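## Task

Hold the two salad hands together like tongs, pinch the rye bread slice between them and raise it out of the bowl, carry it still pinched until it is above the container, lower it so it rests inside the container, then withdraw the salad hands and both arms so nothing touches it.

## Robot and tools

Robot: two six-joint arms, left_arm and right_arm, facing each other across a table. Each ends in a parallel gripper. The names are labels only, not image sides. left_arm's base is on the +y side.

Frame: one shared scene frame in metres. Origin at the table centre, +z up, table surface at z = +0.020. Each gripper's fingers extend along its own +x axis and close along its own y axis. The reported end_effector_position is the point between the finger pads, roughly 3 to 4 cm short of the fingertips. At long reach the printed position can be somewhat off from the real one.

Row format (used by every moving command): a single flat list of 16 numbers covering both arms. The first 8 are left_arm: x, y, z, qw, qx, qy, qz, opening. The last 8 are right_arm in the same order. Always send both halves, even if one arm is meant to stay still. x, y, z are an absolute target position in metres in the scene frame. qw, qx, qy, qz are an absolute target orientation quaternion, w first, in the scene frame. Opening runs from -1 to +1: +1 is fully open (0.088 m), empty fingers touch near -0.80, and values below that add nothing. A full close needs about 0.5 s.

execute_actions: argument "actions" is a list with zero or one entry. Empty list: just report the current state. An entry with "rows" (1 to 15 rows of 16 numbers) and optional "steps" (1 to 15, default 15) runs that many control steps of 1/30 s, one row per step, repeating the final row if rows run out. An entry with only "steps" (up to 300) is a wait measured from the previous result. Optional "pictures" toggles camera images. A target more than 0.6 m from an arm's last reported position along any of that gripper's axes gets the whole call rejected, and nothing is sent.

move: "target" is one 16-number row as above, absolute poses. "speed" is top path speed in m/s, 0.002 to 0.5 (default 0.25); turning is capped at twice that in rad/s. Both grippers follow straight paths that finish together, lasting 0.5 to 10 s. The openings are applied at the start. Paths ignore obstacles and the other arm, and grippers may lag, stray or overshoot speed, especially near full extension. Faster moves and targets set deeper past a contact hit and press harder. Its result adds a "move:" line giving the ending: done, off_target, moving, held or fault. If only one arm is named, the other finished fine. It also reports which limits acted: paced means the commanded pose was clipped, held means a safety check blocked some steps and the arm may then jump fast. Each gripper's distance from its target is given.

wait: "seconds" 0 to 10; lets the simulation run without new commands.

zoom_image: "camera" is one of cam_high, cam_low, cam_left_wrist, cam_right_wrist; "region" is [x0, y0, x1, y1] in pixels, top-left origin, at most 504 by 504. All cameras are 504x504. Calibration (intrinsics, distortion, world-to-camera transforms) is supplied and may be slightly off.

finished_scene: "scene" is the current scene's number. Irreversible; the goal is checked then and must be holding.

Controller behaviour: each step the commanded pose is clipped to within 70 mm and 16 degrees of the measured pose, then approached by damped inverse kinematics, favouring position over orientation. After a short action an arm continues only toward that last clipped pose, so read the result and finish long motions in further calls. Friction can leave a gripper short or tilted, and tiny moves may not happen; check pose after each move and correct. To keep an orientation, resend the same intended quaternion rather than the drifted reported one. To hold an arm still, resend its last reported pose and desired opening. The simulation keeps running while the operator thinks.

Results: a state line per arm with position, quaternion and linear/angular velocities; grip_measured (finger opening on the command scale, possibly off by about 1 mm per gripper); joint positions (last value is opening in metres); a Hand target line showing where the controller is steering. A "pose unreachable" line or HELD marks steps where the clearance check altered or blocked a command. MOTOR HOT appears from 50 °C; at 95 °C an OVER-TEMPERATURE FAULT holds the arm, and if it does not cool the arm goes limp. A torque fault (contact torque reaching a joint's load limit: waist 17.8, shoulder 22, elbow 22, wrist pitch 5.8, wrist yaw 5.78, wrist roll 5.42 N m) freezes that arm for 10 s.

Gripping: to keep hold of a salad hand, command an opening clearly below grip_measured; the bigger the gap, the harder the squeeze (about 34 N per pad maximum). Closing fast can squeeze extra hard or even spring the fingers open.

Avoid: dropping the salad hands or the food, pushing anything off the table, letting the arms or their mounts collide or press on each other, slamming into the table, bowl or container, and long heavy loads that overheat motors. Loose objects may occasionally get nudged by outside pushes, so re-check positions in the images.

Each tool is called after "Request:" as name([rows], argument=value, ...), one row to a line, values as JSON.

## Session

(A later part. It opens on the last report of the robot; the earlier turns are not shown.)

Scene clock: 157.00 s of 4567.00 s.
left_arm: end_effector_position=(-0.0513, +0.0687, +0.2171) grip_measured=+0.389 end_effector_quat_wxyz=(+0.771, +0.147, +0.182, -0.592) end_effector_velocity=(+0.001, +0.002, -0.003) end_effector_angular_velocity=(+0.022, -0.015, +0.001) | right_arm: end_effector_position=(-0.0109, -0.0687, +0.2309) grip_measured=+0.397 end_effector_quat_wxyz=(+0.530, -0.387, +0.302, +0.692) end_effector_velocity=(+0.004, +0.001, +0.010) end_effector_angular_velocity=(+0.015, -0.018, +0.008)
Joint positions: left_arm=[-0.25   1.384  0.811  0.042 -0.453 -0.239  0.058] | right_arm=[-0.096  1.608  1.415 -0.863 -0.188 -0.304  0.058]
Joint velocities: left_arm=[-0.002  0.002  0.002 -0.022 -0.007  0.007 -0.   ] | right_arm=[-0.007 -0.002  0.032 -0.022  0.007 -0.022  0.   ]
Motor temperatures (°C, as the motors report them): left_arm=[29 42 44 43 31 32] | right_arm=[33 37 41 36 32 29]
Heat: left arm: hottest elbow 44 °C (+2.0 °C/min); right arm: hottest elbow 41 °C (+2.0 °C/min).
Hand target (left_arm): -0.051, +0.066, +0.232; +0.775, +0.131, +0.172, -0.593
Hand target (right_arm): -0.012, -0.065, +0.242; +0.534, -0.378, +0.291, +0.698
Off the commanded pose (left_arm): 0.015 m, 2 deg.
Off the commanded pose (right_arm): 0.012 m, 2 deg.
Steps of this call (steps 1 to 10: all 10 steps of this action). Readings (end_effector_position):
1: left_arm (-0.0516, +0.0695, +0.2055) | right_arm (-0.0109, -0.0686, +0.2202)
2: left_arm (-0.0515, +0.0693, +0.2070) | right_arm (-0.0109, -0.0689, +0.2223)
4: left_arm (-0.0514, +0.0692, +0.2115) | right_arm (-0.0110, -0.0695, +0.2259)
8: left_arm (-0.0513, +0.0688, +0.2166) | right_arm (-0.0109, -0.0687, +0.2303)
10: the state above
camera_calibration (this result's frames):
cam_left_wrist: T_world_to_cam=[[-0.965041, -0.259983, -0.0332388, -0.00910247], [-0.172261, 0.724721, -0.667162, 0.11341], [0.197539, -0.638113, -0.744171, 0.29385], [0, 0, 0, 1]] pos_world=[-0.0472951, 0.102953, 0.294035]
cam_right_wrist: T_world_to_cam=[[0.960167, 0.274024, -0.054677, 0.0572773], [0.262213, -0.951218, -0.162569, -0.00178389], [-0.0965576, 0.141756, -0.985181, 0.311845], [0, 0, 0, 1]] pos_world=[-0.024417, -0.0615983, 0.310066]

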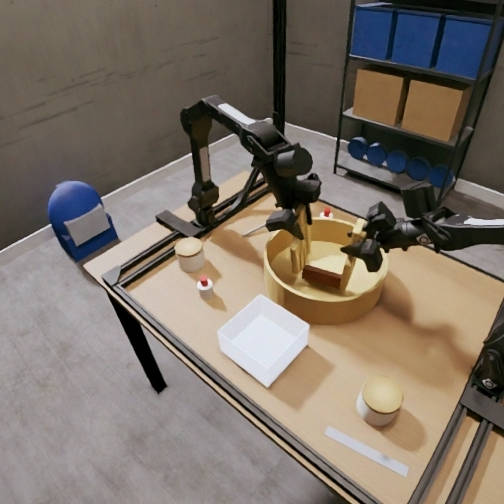

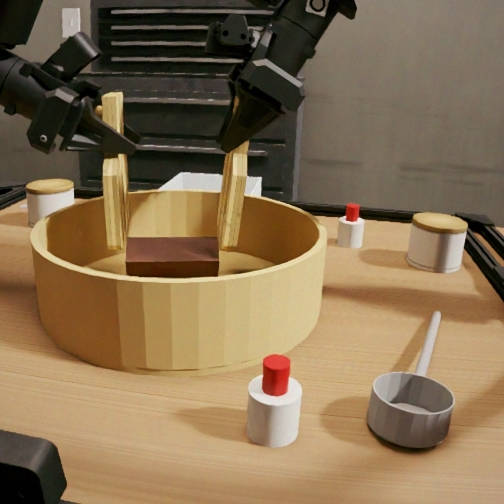

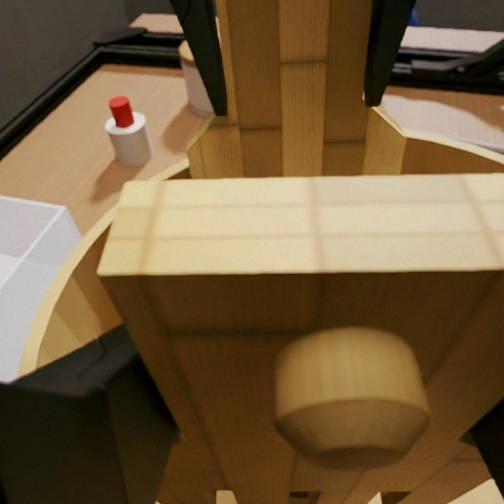

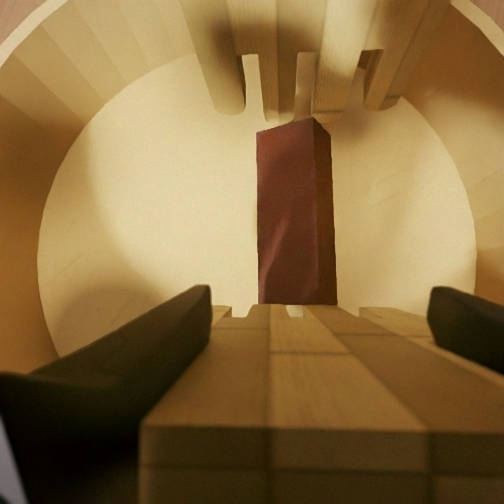

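Request:
move(target=[-0.03,0.08,0.21,0.683,0.183,0.183,-0.683,0.36,-0.007,-0.085,0.22,0.526,-0.397,0.304,0.687,-1], speed=0.05)

Request:
move(target=[-0.03,0.135,0.205,0.67,0.225,0.225,-0.67,0.36,-0.007,-0.085,0.22,0.526,-0.397,0.304,0.687,-1], speed=0.04)

Request:
move(target=[-0.03,0.17,0.18,0.653,0.271,0.271,-0.653,0.36,-0.007,-0.085,0.22,0.526,-0.397,0.304,0.687,-1], speed=0.04)

Scene clock: 160.87 s of 4567.00 s.
left_arm: end_effector_position=(-0.0307, +0.0779, +0.2085) grip_measured=+0.391 end_effector_quat_wxyz=(+0.684, +0.185, +0.186, -0.681) end_effector_velocity=(-0.003, +0.001, -0.002) end_effector_angular_velocity=(+0.008, +0.012, -0.028) | right_arm: end_effector_position=(-0.0086, -0.0838, +0.2180) grip_measured=+0.397 end_effector_quat_wxyz=(+0.523, -0.399, +0.309, +0.687) end_effector_velocity=(+0.002, -0.002, +0.001) end_effector_angular_velocity=(-0.002, -0.010, +0.001)
Joint positions: left_arm=[-0.046  1.31   0.752  0.028 -0.044 -0.026  0.058] | right_arm=[-0.105  1.573  1.342 -0.858 -0.185 -0.323  0.058]
Joint velocities: left_arm=[ 0.007 -0.002 -0.002 -0.007  0.037  0.007  0.   ] | right_arm=[-0.002 -0.007 -0.002 -0.007  0.007 -0.007 -0.   ]
Motor temperatures (°C, as the motors report them): left_arm=[29 42 44 43 31 32] | right_arm=[33 37 41 37 32 29]
Heat: left arm: hottest elbow 44 °C (+2.0 °C/min); right arm: hottest elbow 41 °C (+2.0 °C/min).
Hand target (left_arm): -0.030, +0.080, +0.210; +0.683, +0.183, +0.184, -0.683
Hand target (right_arm): -0.007, -0.085, +0.220; +0.526, -0.397, +0.304, +0.688
Off the commanded pose (left_arm): 0.003 m, 0 deg.
Off the commanded pose (right_arm): 0.003 m, 1 deg.
move: done
camera_calibration (this result's frames):
cam_left_wrist: T_world_to_cam=[[-0.999712, -0.00916116, -0.0221918, -0.0100912], [0.00666375, 0.782135, -0.623073, 0.0963692], [0.023065, -0.623041, -0.781849, 0.290604], [0, 0, 0, 1]] pos_world=[-0.0174333, 0.105592, 0.287029]
cam_right_wrist: T_world_to_cam=[[0.958893, 0.278343, -0.055211, 0.058969], [0.269311, -0.953963, -0.132007, -0.0257191], [-0.0894125, 0.111711, -0.98971, 0.300098], [0, 0, 0, 1]] pos_world=[-0.0227861, -0.074473, 0.29687]

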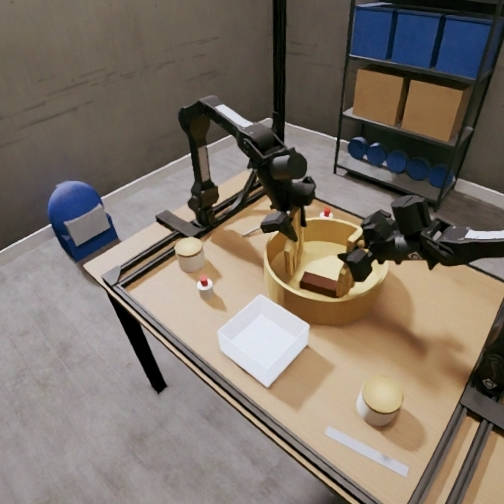

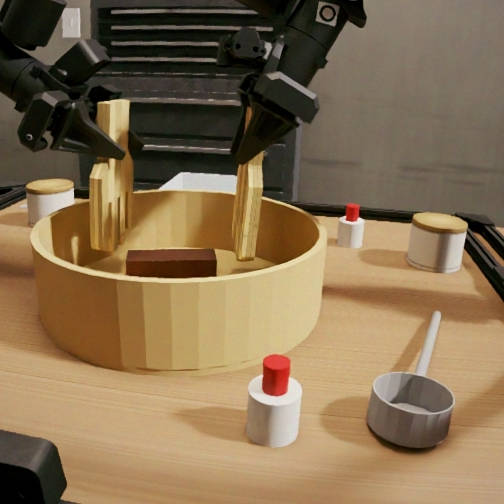

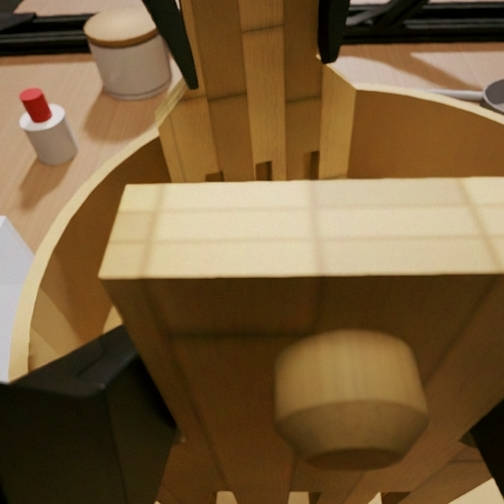

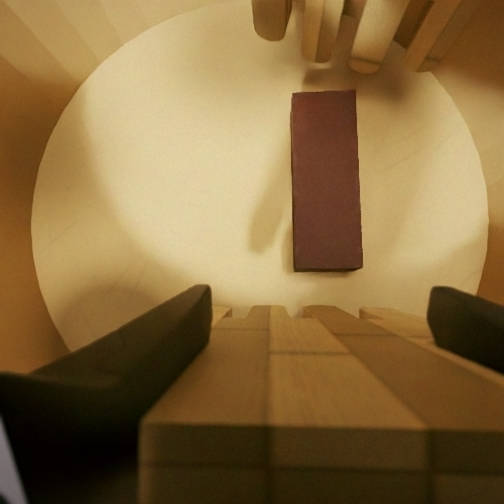

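Scene clock: 162.70 s of 4567.00 s.
left_arm: end_effector_position=(-0.0301, +0.1312, +0.2087) grip_measured=+0.391 end_effector_quat_wxyz=(+0.671, +0.223, +0.221, -0.672) end_effector_velocity=(+0.003, +0.007, -0.006) end_effector_angular_velocity=(+0.031, +0.003, +0.028) | right_arm: end_effector_position=(-0.0084, -0.0838, +0.2178) grip_measured=+0.397 end_effector_quat_wxyz=(+0.523, -0.398, +0.309, +0.687) end_effector_velocity=(+0.004, -0.002, -0.003) end_effector_angular_velocity=(-0.012, -0.009, -0.004)
Joint positions: left_arm=[-0.049  1.109  0.709 -0.239 -0.04  -0.028  0.058] | right_arm=[-0.105  1.573  1.341 -0.857 -0.185 -0.323  0.058]
Joint velocities: left_arm=[-0.002 -0.012 -0.007 -0.037 -0.022 -0.022  0.   ] | right_arm=[-0.007  0.002 -0.002 -0.007  0.007 -0.007  0.   ]
Motor temperatures (°C, as the motors report them): left_arm=[29 42 44 43 31 32] | right_arm=[33 37 41 36 32 29]
Heat: left arm: hottest elbow 44 °C (+2.0 °C/min); right arm: hottest elbow 41 °C (+1.0 °C/min).
Hand target (left_arm): -0.030, +0.135, +0.205; +0.670, +0.225, +0.225, -0.670
Hand target (right_arm): -0.007, -0.085, +0.220; +0.526, -0.397, +0.304, +0.687
Off the commanded pose (left_arm): 0.005 m, 1 deg.
Off the commanded pose (right_arm): 0.003 m, 1 deg.
move: done
camera_calibration (this result's frames):
cam_left_wrist: T_world_to_cam=[[-0.99971, -0.000232137, -0.024076, -0.00974134], [0.0126767, 0.845059, -0.534523, 0.0282732], [0.0204697, -0.534673, -0.844811, 0.325439], [0, 0, 0, 1]] pos_world=[-0.0167586, 0.150109, 0.289812]
cam_right_wrist: T_world_to_cam=[[0.959, 0.277978, -0.055211, 0.0587925], [0.268948, -0.954066, -0.132007, -0.0257971], [-0.0893698, 0.111745, -0.98971, 0.299924], [0, 0, 0, 1]] pos_world=[-0.0226398, -0.0744702, 0.296678]

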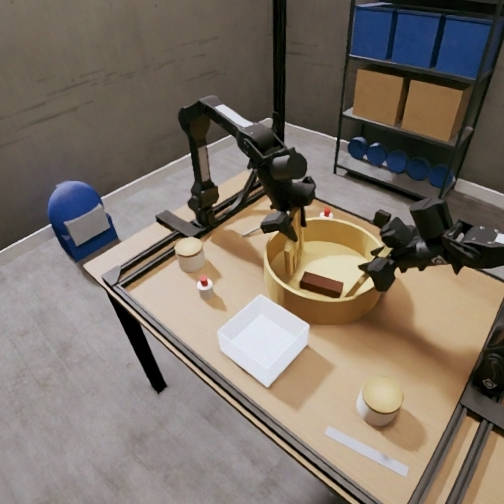

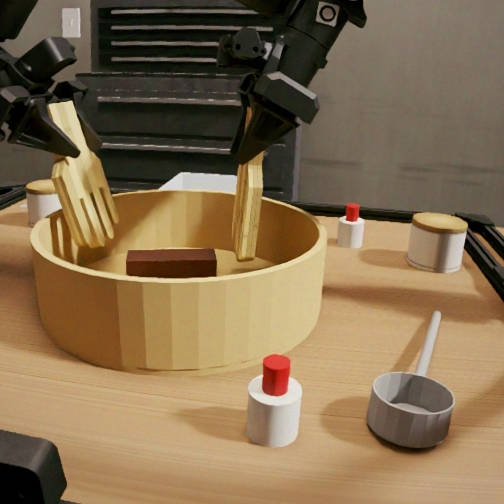

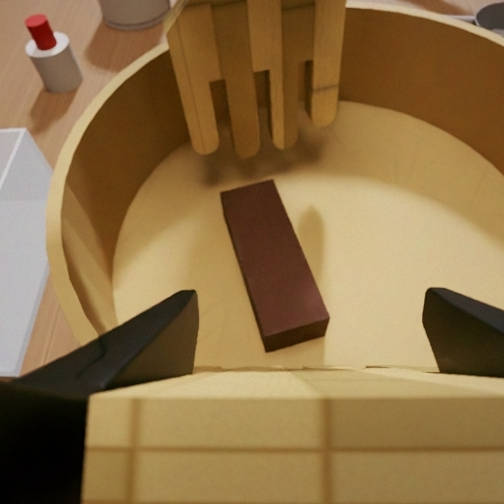

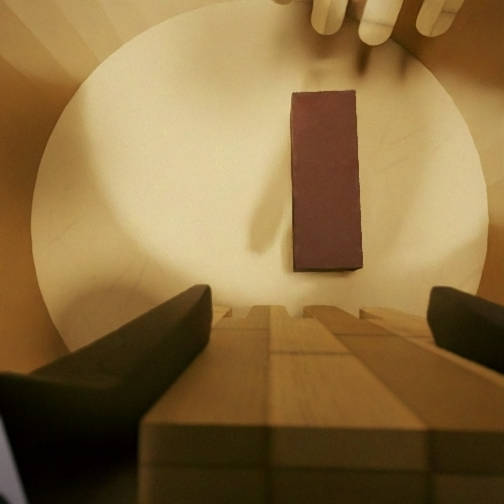

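Scene clock: 164.90 s of 4567.00 s.
left_arm: end_effector_position=(-0.0305, +0.1658, +0.1866) grip_measured=+0.391 end_effector_quat_wxyz=(+0.655, +0.266, +0.264, -0.657) end_effector_velocity=(-0.002, +0.005, -0.004) end_effector_angular_velocity=(+0.022, +0.009, -0.003) | right_arm: end_effector_position=(-0.0084, -0.0839, +0.2177) grip_measured=+0.397 end_effector_quat_wxyz=(+0.523, -0.399, +0.309, +0.687) end_effector_velocity=(-0.003, -0.003, -0.002) end_effector_angular_velocity=(-0.011, +0.024, +0.001)
Joint positions: left_arm=[-0.056  1.033  0.669 -0.405 -0.039 -0.035  0.058] | right_arm=[-0.105  1.573  1.341 -0.857 -0.185 -0.323  0.058]
Joint velocities: left_arm=[-0.002 -0.007 -0.007 -0.022  0.007 -0.007 -0.   ] | right_arm=[-0.002 -0.002 -0.007 -0.007 -0.022  0.007 -0.   ]
Motor temperatures (°C, as the motors report them): left_arm=[29 42 43 43 31 32] | right_arm=[33 37 41 36 32 29]
Heat: left arm: hottest elbow 43 °C (+1.0 °C/min); right arm: hottest elbow 41 °C (+1.0 °C/min).
Hand target (left_arm): -0.030, +0.170, +0.180; +0.653, +0.271, +0.271, -0.653
Hand target (right_arm): -0.007, -0.085, +0.220; +0.526, -0.397, +0.304, +0.687
Off the commanded pose (left_arm): 0.008 m, 1 deg.
Off the commanded pose (right_arm): 0.003 m, 1 deg.
move: done
camera_calibration (this result's frames):
cam_left_wrist: T_world_to_cam=[[-0.999678, 0.00539789, -0.0247989, -0.0114191], [0.0153379, 0.906992, -0.420869, -0.0441846], [0.0202206, -0.421114, -0.906782, 0.318014], [0, 0, 0, 1]] pos_world=[-0.0171681, 0.174057, 0.26949]
cam_right_wrist: T_world_to_cam=[[0.959065, 0.277785, -0.0550424, 0.0587054], [0.268818, -0.954168, -0.131531, -0.0260118], [-0.0890571, 0.111351, -0.989783, 0.299779], [0, 0, 0, 1]] pos_world=[-0.0226124, -0.0745077, 0.296526]

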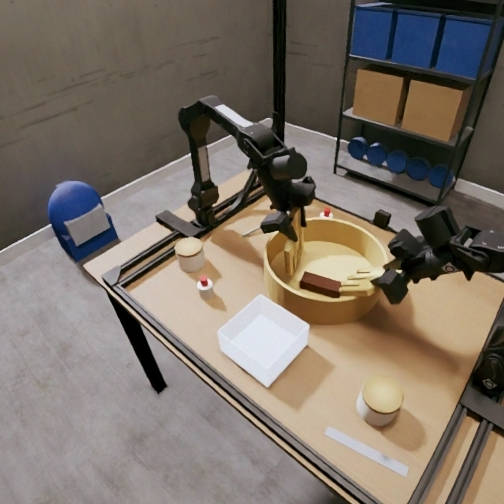

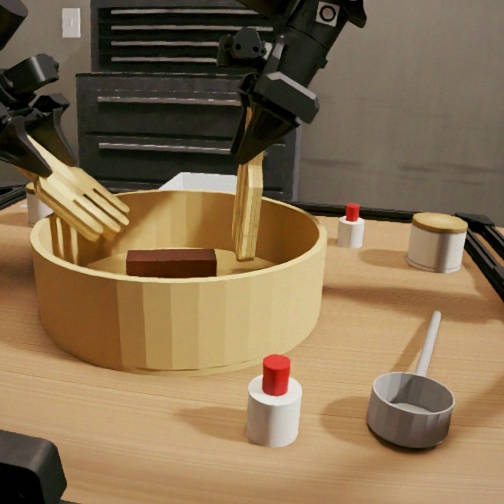

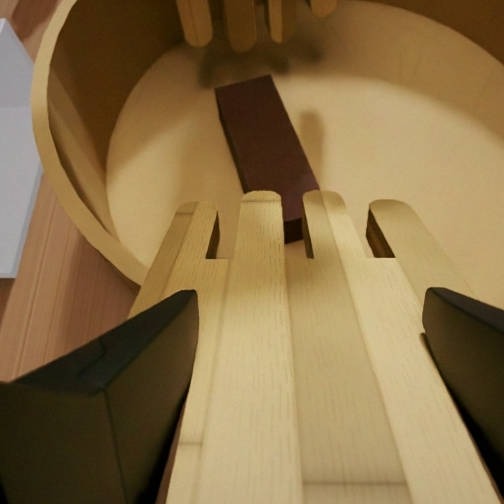

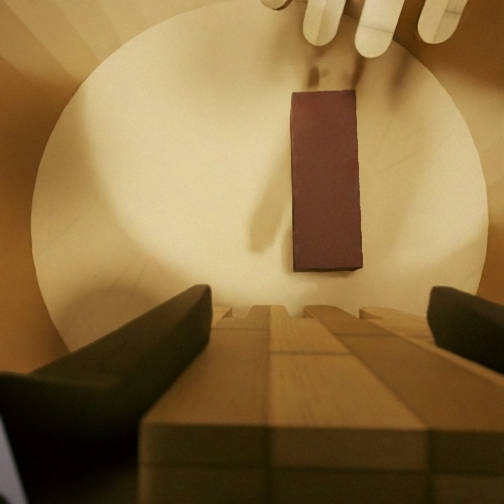

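Request:
move(target=[-0.04,0.14,0.25,0.67,0.29,0.38,-0.55,-1,0.005,-0.085,0.22,0.539,-0.367,0.281,0.704,-1], speed=0.1)

Request:
move(target=[-0.045,0.105,0.225,0.629,0.37,0.482,-0.482,-1,0.005,-0.085,0.20,0.539,-0.367,0.281,0.704,-1], speed=0.1)

Scene clock: 167.37 s of 4567.00 s.
left_arm: end_effector_position=(-0.0396, +0.1424, +0.2454) grip_measured=+0.390 end_effector_quat_wxyz=(+0.674, +0.296, +0.388, -0.555) end_effector_velocity=(+0.002, -0.004, +0.003) end_effector_angular_velocity=(-0.002, -0.008, +0.027) | right_arm: end_effector_position=(+0.0046, -0.0838, +0.2177) grip_measured=+0.397 end_effector_quat_wxyz=(+0.537, -0.370, +0.285, +0.702) end_effector_velocity=(-0.000, -0.002, -0.001) end_effector_angular_velocity=(-0.003, -0.005, +0.020)
Joint positions: left_arm=[-0.136  1.321  1.214 -0.93  -0.154 -0.313  0.058] | right_arm=[-0.159  1.524  1.257 -0.748 -0.235 -0.354  0.058]
Joint velocities: left_arm=[-0.002  0.017  0.022 -0.007 -0.022 -0.022 -0.   ] | right_arm=[-0.002 -0.002 -0.002 -0.007 -0.007 -0.022 -0.   ]
Motor temperatures (°C, as the motors report them): left_arm=[29 42 44 43 31 32] | right_arm=[33 37 41 37 32 29]
Heat: left arm: hottest elbow 44 °C (+2.0 °C/min); right arm: hottest elbow 41 °C (+1.0 °C/min).
Hand target (left_arm): -0.040, +0.140, +0.250; +0.677, +0.293, +0.384, -0.555
Hand target (right_arm): +0.005, -0.085, +0.220; +0.539, -0.367, +0.281, +0.704
Off the commanded pose (left_arm): 0.005 m, 1 deg.
Off the commanded pose (right_arm): 0.003 m, 1 deg.
move: done
camera_calibration (this result's frames):
cam_left_wrist: T_world_to_cam=[[-0.979291, -0.202247, 0.00924558, 0.00302], [-0.200498, 0.962456, -0.182974, -0.0729511], [0.0281076, -0.181039, -0.983074, 0.346445], [0, 0, 0, 1]] pos_world=[-0.0214068, 0.133543, 0.327205]
cam_right_wrist: T_world_to_cam=[[0.95909, 0.278828, -0.0489931, 0.0450202], [0.262495, -0.940682, -0.214971, -0.0101078], [-0.106027, 0.193316, -0.975391, 0.304715], [0, 0, 0, 1]] pos_world=[-0.00821721, -0.0809675, 0.297249]

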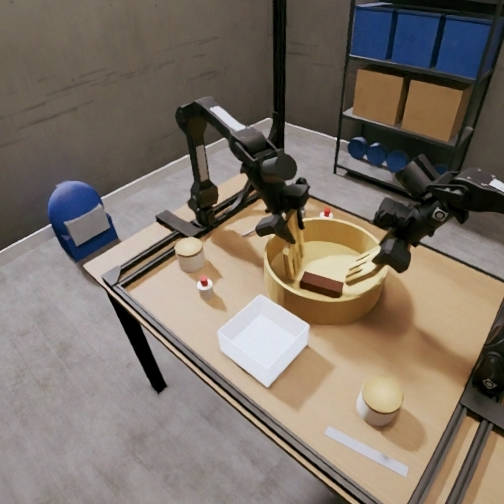

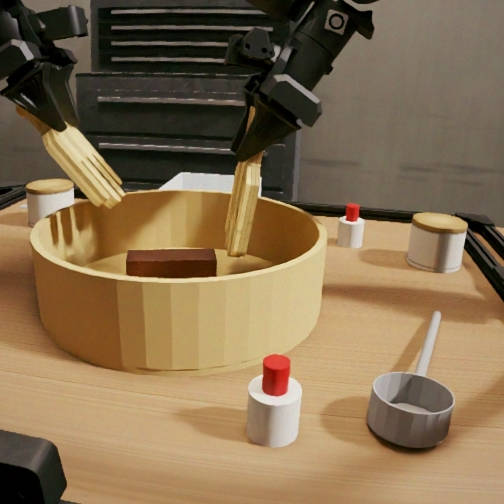

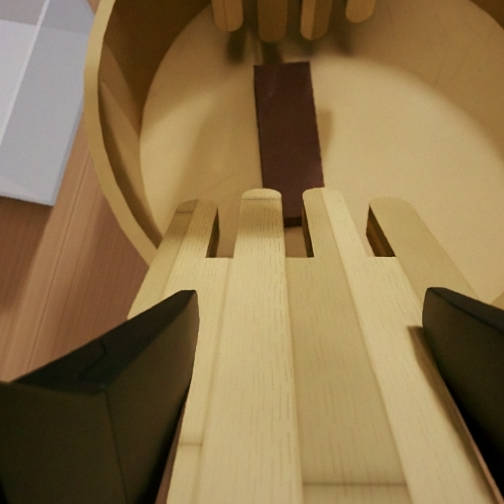

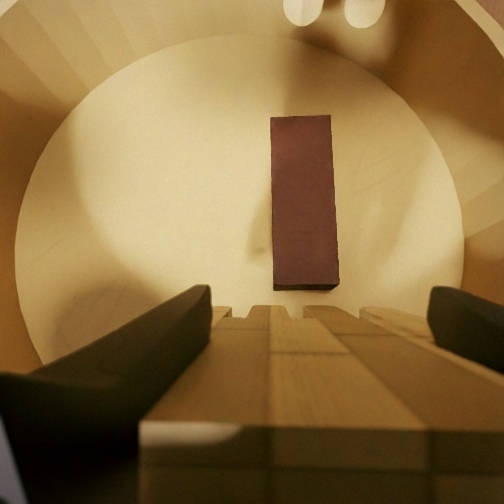

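Scene clock: 169.20 s of 4567.00 s.
left_arm: end_effector_position=(-0.0450, +0.1081, +0.2232) grip_measured=+0.390 end_effector_quat_wxyz=(+0.630, +0.374, +0.481, -0.481) end_effector_velocity=(+0.003, +0.002, +0.006) end_effector_angular_velocity=(+0.008, -0.017, +0.024) | right_arm: end_effector_position=(+0.0045, -0.0844, +0.1990) grip_measured=+0.397 end_effector_quat_wxyz=(+0.538, -0.369, +0.284, +0.703) end_effector_velocity=(-0.001, -0.003, -0.002) end_effector_angular_velocity=(-0.010, +0.004, +0.007)
Joint positions: left_arm=[-0.115  1.676  1.552 -1.206 -0.101 -0.361  0.058] | right_arm=[-0.16   1.524  1.181 -0.668 -0.236 -0.354  0.058]
Joint velocities: left_arm=[-0.002  0.002  0.027 -0.037 -0.022 -0.022  0.   ] | right_arm=[-0.002 -0.002 -0.007 -0.007 -0.007 -0.007 -0.001]
Motor temperatures (°C, as the motors report them): left_arm=[29 41 44 43 31 32] | right_arm=[33 37 40 37 32 29]
Heat: left arm: hottest elbow 44 °C (+1.0 °C/min); right arm: hottest elbow 40 °C (+0.0 °C/min).
Hand target (left_arm): -0.045, +0.105, +0.225; +0.630, +0.370, +0.483, -0.482
Hand target (right_arm): +0.005, -0.085, +0.200; +0.539, -0.367, +0.281, +0.704
Off the commanded pose (left_arm): 0.004 m, 0 deg.
Off the commanded pose (right_arm): 0.001 m, 0 deg.
move: done
camera_calibration (this result's frames):
cam_left_wrist: T_world_to_cam=[[-0.969395, -0.2441, -0.0262487, 0.00393879], [-0.245505, 0.963399, 0.107654, -0.112004], [-0.000990442, 0.110804, -0.993842, 0.288134], [0, 0, 0, 1]] pos_world=[-0.0233941, 0.07694, 0.298521]
cam_right_wrist: T_world_to_cam=[[0.959083, 0.279037, -0.0479457, 0.0441237], [0.262509, -0.939838, -0.218618, -0.0138207], [-0.106064, 0.197087, -0.974632, 0.286792], [0, 0, 0, 1]] pos_world=[-0.008272, -0.0818243, 0.278611]

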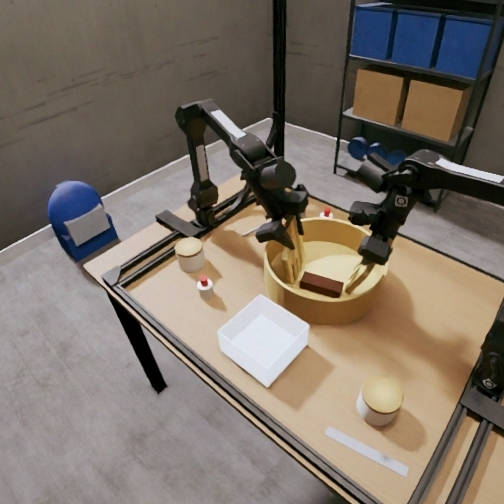

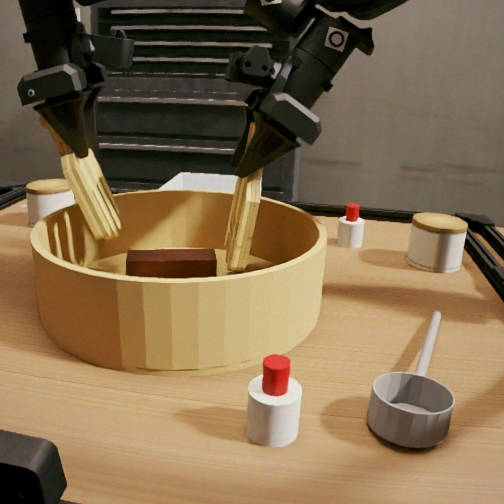

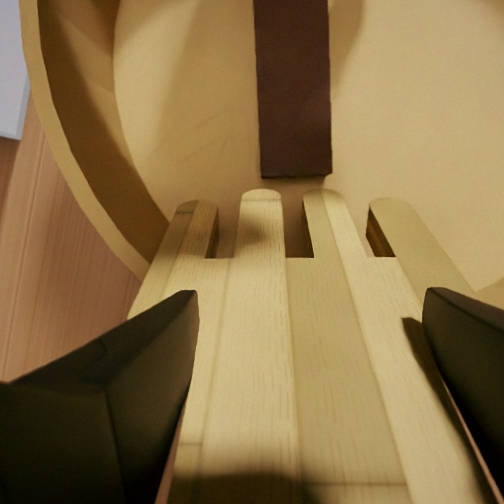

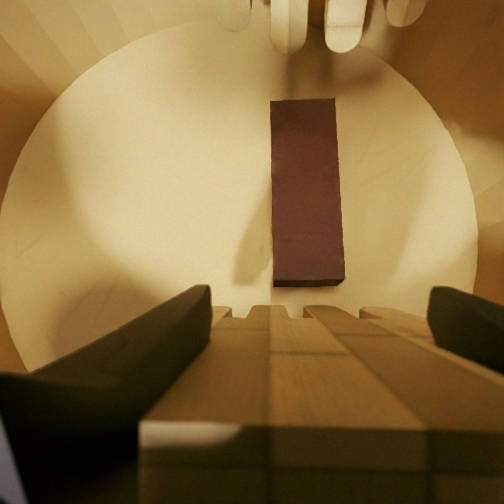

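Request:
move(target=[-0.042,0.095,0.20,0.608,0.39,0.509,-0.466,-1,0.007,-0.087,0.19,0.539,-0.367,0.281,0.704,-1], speed=0.05)

Request:
move(target=[-0.040,0.088,0.168,0.608,0.39,0.509,-0.466,-1,0.007,-0.087,0.18,0.539,-0.367,0.281,0.704,-1], speed=0.04)

Scene clock: 171.23 s of 4567.00 s.
left_arm: end_effector_position=(-0.0422, +0.0982, +0.1985) grip_measured=+0.390 end_effector_quat_wxyz=(+0.609, +0.393, +0.509, -0.464) end_effector_velocity=(+0.000, -0.001, +0.004) end_effector_angular_velocity=(-0.009, -0.003, +0.020) | right_arm: end_effector_position=(+0.0065, -0.0863, +0.1888) grip_measured=+0.397 end_effector_quat_wxyz=(+0.538, -0.370, +0.284, +0.702) end_effector_velocity=(-0.000, -0.000, -0.001) end_effector_angular_velocity=(+0.007, -0.006, +0.020)
Joint positions: left_arm=[-0.089  1.772  1.581 -1.218 -0.066 -0.347  0.058] | right_arm=[-0.167  1.524  1.141 -0.631 -0.239 -0.361  0.058]
Joint velocities: left_arm=[-0.002 -0.002  0.012 -0.007 -0.007 -0.022 -0.   ] | right_arm=[-0.002 -0.002 -0.007  0.007 -0.007 -0.022 -0.   ]
Motor temperatures (°C, as the motors report them): left_arm=[29 42 44 42 31 32] | right_arm=[33 37 40 37 32 29]
Heat: left arm: hottest elbow 44 °C (+1.0 °C/min); right arm: hottest elbow 40 °C (+0.0 °C/min).
Hand target (left_arm): -0.042, +0.095, +0.200; +0.609, +0.390, +0.510, -0.466
Hand target (right_arm): +0.007, -0.087, +0.190; +0.539, -0.367, +0.281, +0.704
Off the commanded pose (left_arm): 0.004 m, 0 deg.
Off the commanded pose (right_arm): 0.002 m, 1 deg.
move: done
camera_calibration (this result's frames):
cam_left_wrist: T_world_to_cam=[[-0.968905, -0.246252, -0.0241286, 0.00343481], [-0.246211, 0.949853, 0.192771, -0.114762], [-0.0245516, 0.192717, -0.980947, 0.253059], [0, 0, 0, 1]] pos_world=[-0.0187146, 0.0610839, 0.270443]
cam_right_wrist: T_world_to_cam=[[0.959111, 0.279008, -0.0475473, 0.0421895], [0.262703, -0.940091, -0.217293, -0.0186053], [-0.105325, 0.195917, -0.974948, 0.277345], [0, 0, 0, 1]] pos_world=[-0.00636522, -0.0835987, 0.26836]

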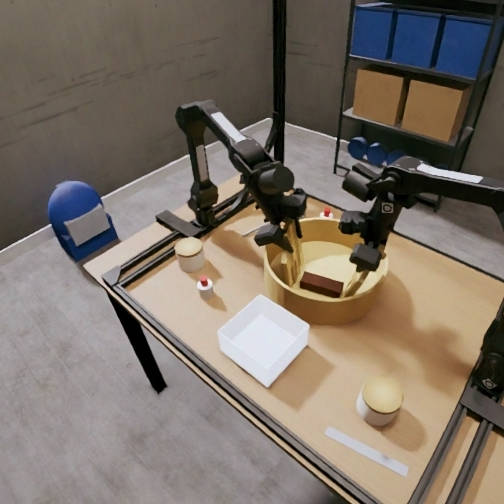

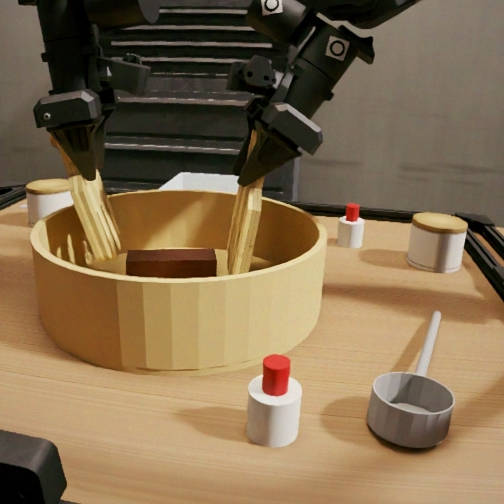

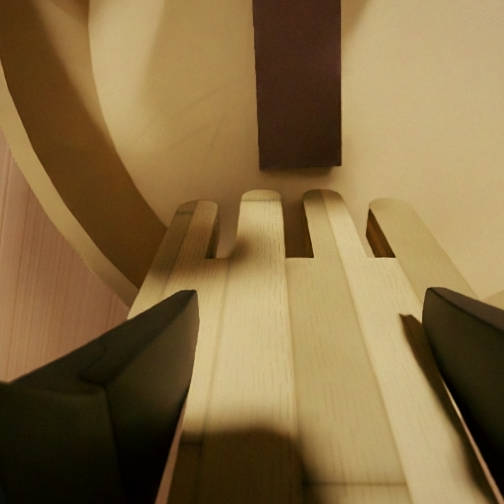

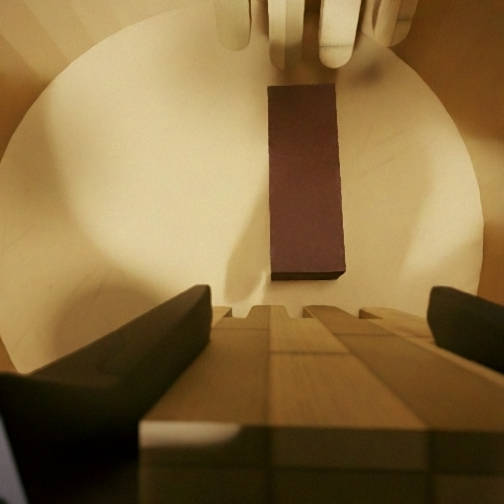

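Scene clock: 172.37 s of 4567.00 s.
left_arm: end_effector_position=(-0.0405, +0.0876, +0.1726) grip_measured=+0.390 end_effector_quat_wxyz=(+0.612, +0.388, +0.506, -0.468) end_effector_velocity=(+0.000, +0.002, -0.000) end_effector_angular_velocity=(+0.006, -0.006, +0.006) | right_arm: end_effector_position=(+0.0066, -0.0850, +0.1831) grip_measured=+0.397 end_effector_quat_wxyz=(+0.540, -0.366, +0.279, +0.704) end_effector_velocity=(+0.002, -0.001, -0.001) end_effector_angular_velocity=(+0.007, -0.007, +0.015)
Joint positions: left_arm=[-0.081  1.8    1.51  -1.104 -0.064 -0.339  0.058] | right_arm=[-0.167  1.524  1.112 -0.588 -0.241 -0.361  0.058]
Joint velocities: left_arm=[-0.002 -0.002 -0.002 -0.007 -0.007 -0.007 -0.   ] | right_arm=[-0.007 -0.002 -0.007  0.007 -0.007 -0.022 -0.   ]
Motor temperatures (°C, as the motors report them): left_arm=[29 42 44 42 31 32] | right_arm=[33 37 40 37 32 29]
Heat: left arm: hottest elbow 44 °C (+1.0 °C/min); right arm: hottest elbow 40 °C (+0.0 °C/min).
Hand target (left_arm): -0.040, +0.088, +0.168; +0.609, +0.390, +0.509, -0.467
Hand target (right_arm): +0.007, -0.087, +0.180; +0.539, -0.367, +0.281, +0.704
Off the commanded pose (left_arm): 0.005 m, 1 deg.
Off the commanded pose (right_arm): 0.004 m, 0 deg.
move: done
camera_calibration (this result's frames):
cam_left_wrist: T_world_to_cam=[[-0.969106, -0.24596, -0.0183829, 0.000796667], [-0.245216, 0.95279, 0.179055, -0.0971189], [-0.0265255, 0.178031, -0.983667, 0.231482], [0, 0, 0, 1]] pos_world=[-0.0169029, 0.0515188, 0.245105]
cam_right_wrist: T_world_to_cam=[[0.958804, 0.280832, -0.0427462, 0.0407816], [0.264125, -0.93673, -0.229728, -0.0161207], [-0.104557, 0.208974, -0.972316, 0.272234], [0, 0, 0, 1]] pos_world=[-0.00637989, -0.0834434, 0.262737]

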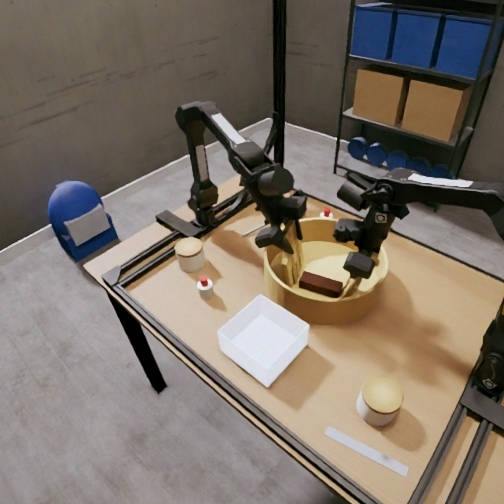

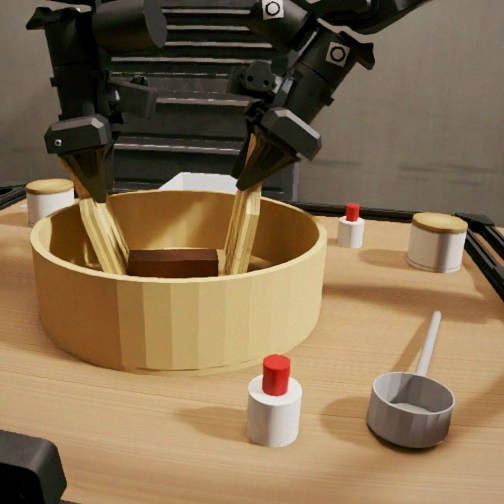

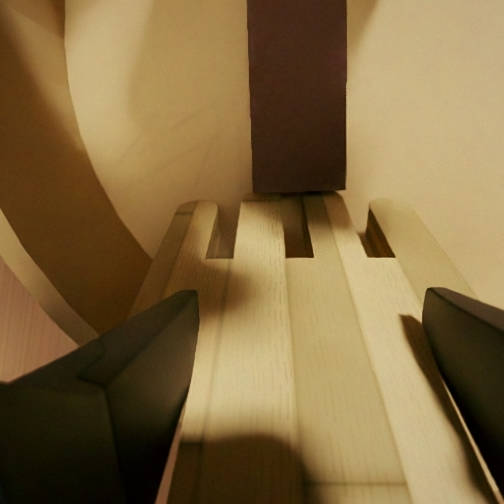

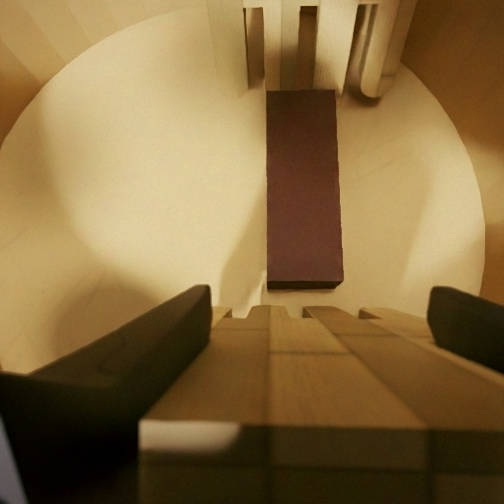

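Request:
move(target=[-0.037,0.07,0.173,0.608,0.39,0.509,-0.466,-1,0.004,-0.075,0.182,0.539,-0.367,0.281,0.704,-1], speed=0.03)

Request:
move(target=[-0.033,0.054,0.25,0.62,0.38,0.495,-0.475,-1,0.001,-0.064,0.26,0.55,-0.345,0.264,0.717,-1], speed=0.04)

Scene clock: 173.83 s of 4567.00 s.
left_arm: end_effector_position=(-0.0378, +0.0747, +0.1735) grip_measured=+0.390 end_effector_quat_wxyz=(+0.608, +0.393, +0.509, -0.465) end_effector_velocity=(+0.002, -0.002, +0.001) end_effector_angular_velocity=(+0.001, -0.023, -0.006) | right_arm: end_effector_position=(+0.0053, -0.0789, +0.1832) grip_measured=+0.397 end_effector_quat_wxyz=(+0.540, -0.366, +0.281, +0.703) end_effector_velocity=(+0.000, +0.000, +0.001) end_effector_angular_velocity=(-0.004, -0.002, -0.008)
Joint positions: left_arm=[-0.07   1.862  1.594 -1.14  -0.061 -0.327  0.058] | right_arm=[-0.159  1.548  1.137 -0.592 -0.236 -0.351  0.058]
Joint velocities: left_arm=[-0.002  0.007  0.012 -0.007 -0.022  0.007 -0.   ] | right_arm=[ 0.002  0.002  0.007 -0.007  0.007  0.007 -0.   ]
Motor temperatures (°C, as the motors report them): left_arm=[29 42 44 42 31 32] | right_arm=[33 37 40 37 32 29]
Heat: left arm: hottest elbow 44 °C (+1.0 °C/min); right arm: hottest elbow 40 °C (+0.0 °C/min).
Hand target (left_arm): -0.037, +0.070, +0.173; +0.609, +0.390, +0.509, -0.467
Hand target (right_arm): +0.004, -0.075, +0.182; +0.539, -0.367, +0.281, +0.704
Off the commanded pose (left_arm): 0.005 m, 0 deg.
Off the commanded pose (right_arm): 0.004 m, 0 deg.
move: done
camera_calibration (this result's frames):
cam_left_wrist: T_world_to_cam=[[-0.969302, -0.244901, -0.0218447, 0.000749784], [-0.244423, 0.950133, 0.193662, -0.0866153], [-0.0266727, 0.193056, -0.980825, 0.233059], [0, 0, 0, 1]] pos_world=[-0.0142277, 0.0374862, 0.24538]
cam_right_wrist: T_world_to_cam=[[0.959581, 0.277668, -0.0458799, 0.0406498], [0.260776, -0.938558, -0.226064, -0.0108564], [-0.105832, 0.204963, -0.973031, 0.270736], [0, 0, 0, 1]] pos_world=[-0.00752318, -0.0769674, 0.262846]

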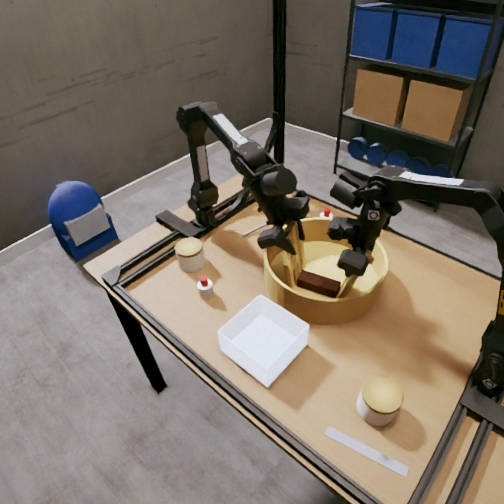

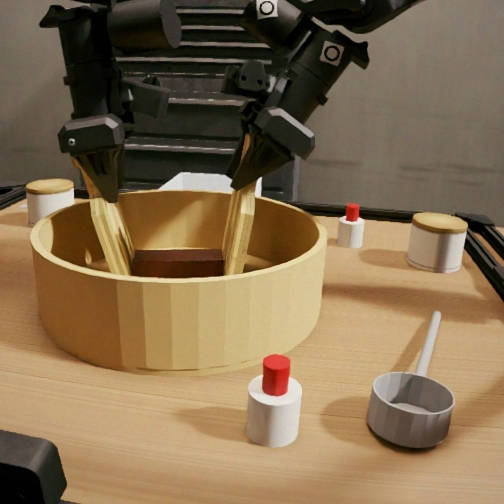

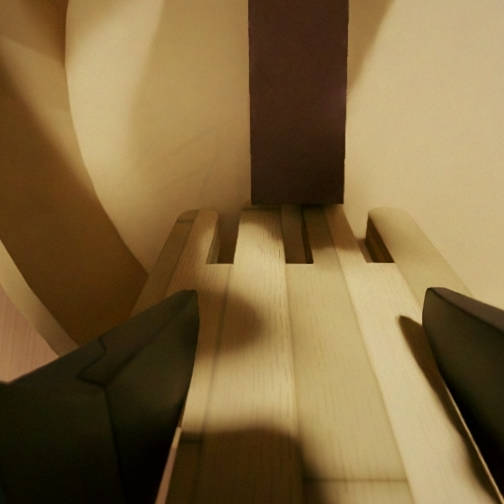

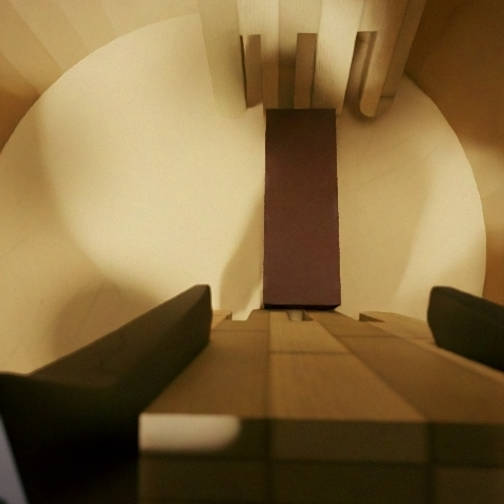

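Scene clock: 176.20 s of 4567.00 s.
left_arm: end_effector_position=(-0.0353, +0.0580, +0.2471) grip_measured=+0.390 end_effector_quat_wxyz=(+0.615, +0.384, +0.500, -0.473) end_effector_velocity=(+0.004, -0.002, +0.000) end_effector_angular_velocity=(+0.001, -0.023, -0.000) | right_arm: end_effector_position=(+0.0027, -0.0684, +0.2523) grip_measured=+0.397 end_effector_quat_wxyz=(+0.547, -0.351, +0.272, +0.710) end_effector_velocity=(-0.000, -0.002, -0.002) end_effector_angular_velocity=(-0.020, +0.005, +0.008)
Joint positions: left_arm=[-0.062  1.942  1.992 -1.426 -0.064 -0.316  0.058] | right_arm=[-0.152  1.55   1.394 -0.806 -0.246 -0.331  0.058]
Joint velocities: left_arm=[ 0.002  0.012  0.017 -0.007 -0.022  0.007  0.   ] | right_arm=[-0.002  0.007  0.007 -0.022 -0.007 -0.007 -0.   ]
Motor temperatures (°C, as the motors report them): left_arm=[29 42 44 42 31 32] | right_arm=[33 37 41 37 32 29]
Heat: left arm: hottest elbow 44 °C (+1.0 °C/min); right arm: hottest elbow 41 °C (+1.0 °C/min).
Hand target (left_arm): -0.033, +0.053, +0.250; +0.620, +0.380, +0.495, -0.475
Hand target (right_arm): +0.001, -0.064, +0.260; +0.549, -0.344, +0.263, +0.715
Off the commanded pose (left_arm): 0.005 m, 1 deg.
Off the commanded pose (right_arm): 0.009 m, 1 deg.
move: off_target (right_arm)
camera_calibration (this result's frames):
cam_left_wrist: T_world_to_cam=[[-0.969722, -0.243646, -0.016609, -0.000691628], [-0.243068, 0.956368, 0.162103, -0.0769303], [-0.0236116, 0.161232, -0.986634, 0.31198], [0, 0, 0, 1]] pos_world=[-0.0120036, 0.023104, 0.320269]
cam_right_wrist: T_world_to_cam=[[0.959973, 0.275868, -0.048456, 0.0438374], [0.253903, -0.930137, -0.265289, 0.0258118], [-0.118255, 0.242367, -0.962951, 0.335556], [0, 0, 0, 1]] pos_world=[-0.00895518, -0.0694124, 0.332095]

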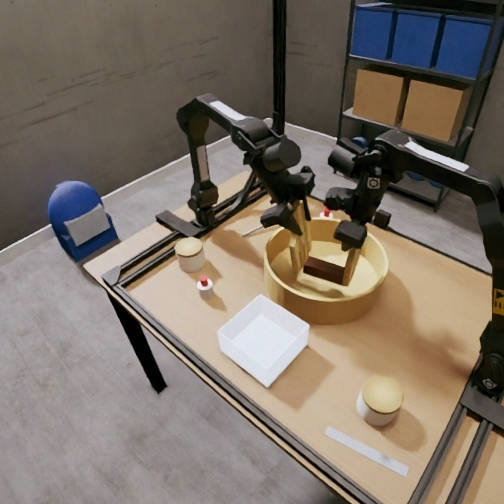

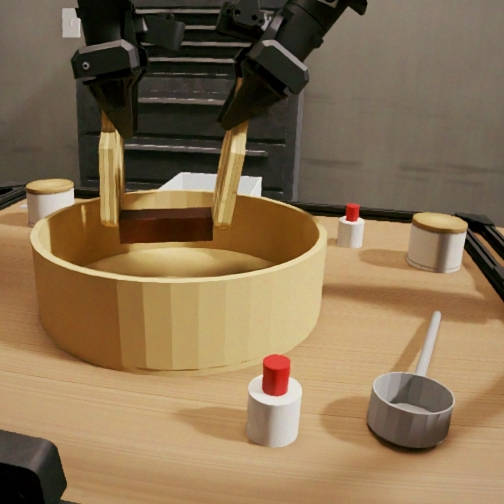

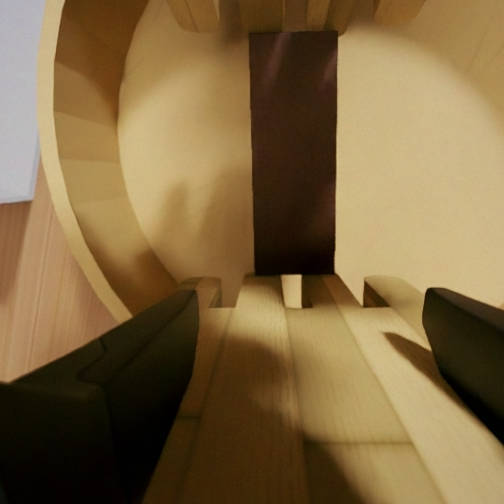

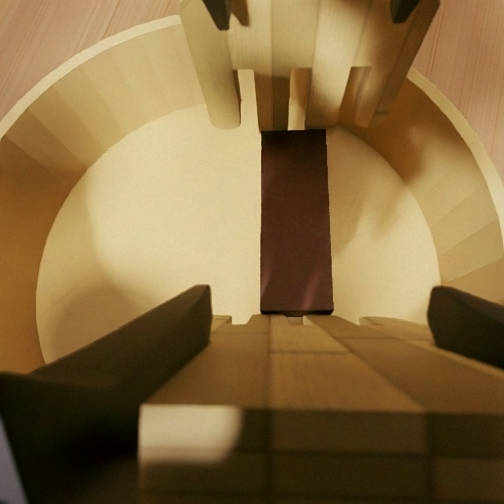

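Request:
move(target=[-0.037,0.064,0.283,0.642,0.358,0.467,-0.492,-1,0.002,-0.066,0.295,0.55,-0.345,0.264,0.717,-1], speed=0.03)

Scene clock: 178.67 s of 4567.00 s.
left_arm: end_effector_position=(-0.0366, +0.0638, +0.2729) grip_measured=+0.390 end_effector_quat_wxyz=(+0.635, +0.368, +0.475, -0.485) end_effector_velocity=(+0.000, +0.001, -0.002) end_effector_angular_velocity=(+0.009, +0.002, +0.035) | right_arm: end_effector_position=(+0.0024, -0.0679, +0.2920) grip_measured=+0.397 end_effector_quat_wxyz=(+0.549, -0.346, +0.266, +0.713) end_effector_velocity=(-0.000, -0.002, -0.003) end_effector_angular_velocity=(-0.017, -0.004, +0.019)
Joint positions: left_arm=[-0.079  1.882  2.002 -1.426 -0.098 -0.327  0.058] | right_arm=[-0.152  1.564  1.557 -0.939 -0.249 -0.331  0.058]
Joint velocities: left_arm=[-0.002  0.002 -0.002 -0.007 -0.007 -0.037  0.   ] | right_arm=[-0.002  0.007  0.007 -0.022 -0.007 -0.022 -0.   ]
Motor temperatures (°C, as the motors report them): left_arm=[29 43 44 41 31 32] | right_arm=[33 37 41 37 32 29]
Heat: left arm: hottest elbow 44 °C (+1.0 °C/min); right arm: hottest elbow 41 °C (+1.0 °C/min).
Hand target (left_arm): -0.037, +0.064, +0.283; +0.642, +0.358, +0.467, -0.492
Hand target (right_arm): +0.002, -0.066, +0.295; +0.549, -0.344, +0.263, +0.715
Off the commanded pose (left_arm): 0.010 m, 2 deg.
Off the commanded pose (right_arm): 0.004 m, 0 deg.
move: off_target (left_arm)
camera_calibration (this result's frames):
cam_left_wrist: T_world_to_cam=[[-0.968971, -0.246024, -0.0238361, 0.00202512], [-0.247171, 0.965084, 0.0867199, -0.0670994], [0.00166861, 0.0899206, -0.995948, 0.34445], [0, 0, 0, 1]] pos_world=[-0.0151975, 0.0342816, 0.348921]
cam_right_wrist: T_world_to_cam=[[0.959491, 0.278361, -0.043508, 0.0446957], [0.255582, -0.924946, -0.28134, 0.0419492], [-0.118557, 0.258823, -0.958621, 0.373432], [0, 0, 0, 1]] pos_world=[-0.00933378, -0.0702936, 0.371726]

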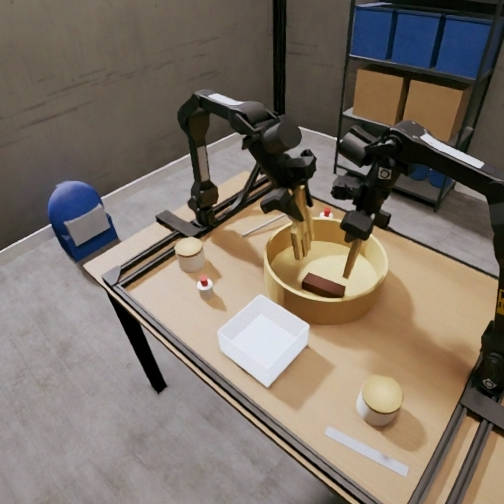

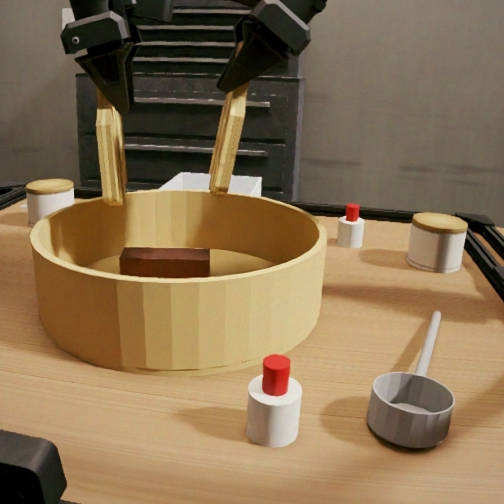

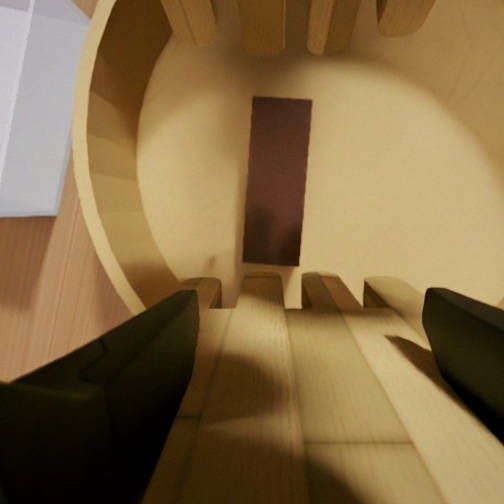

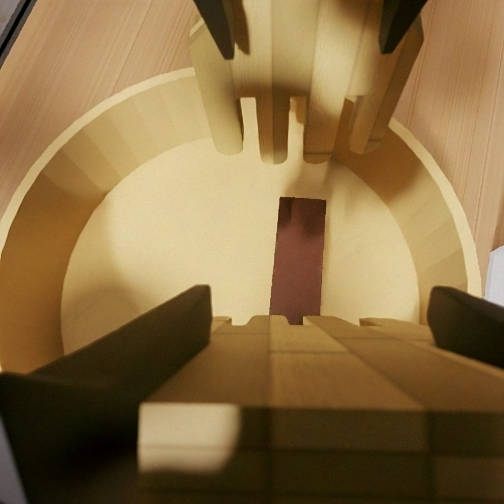

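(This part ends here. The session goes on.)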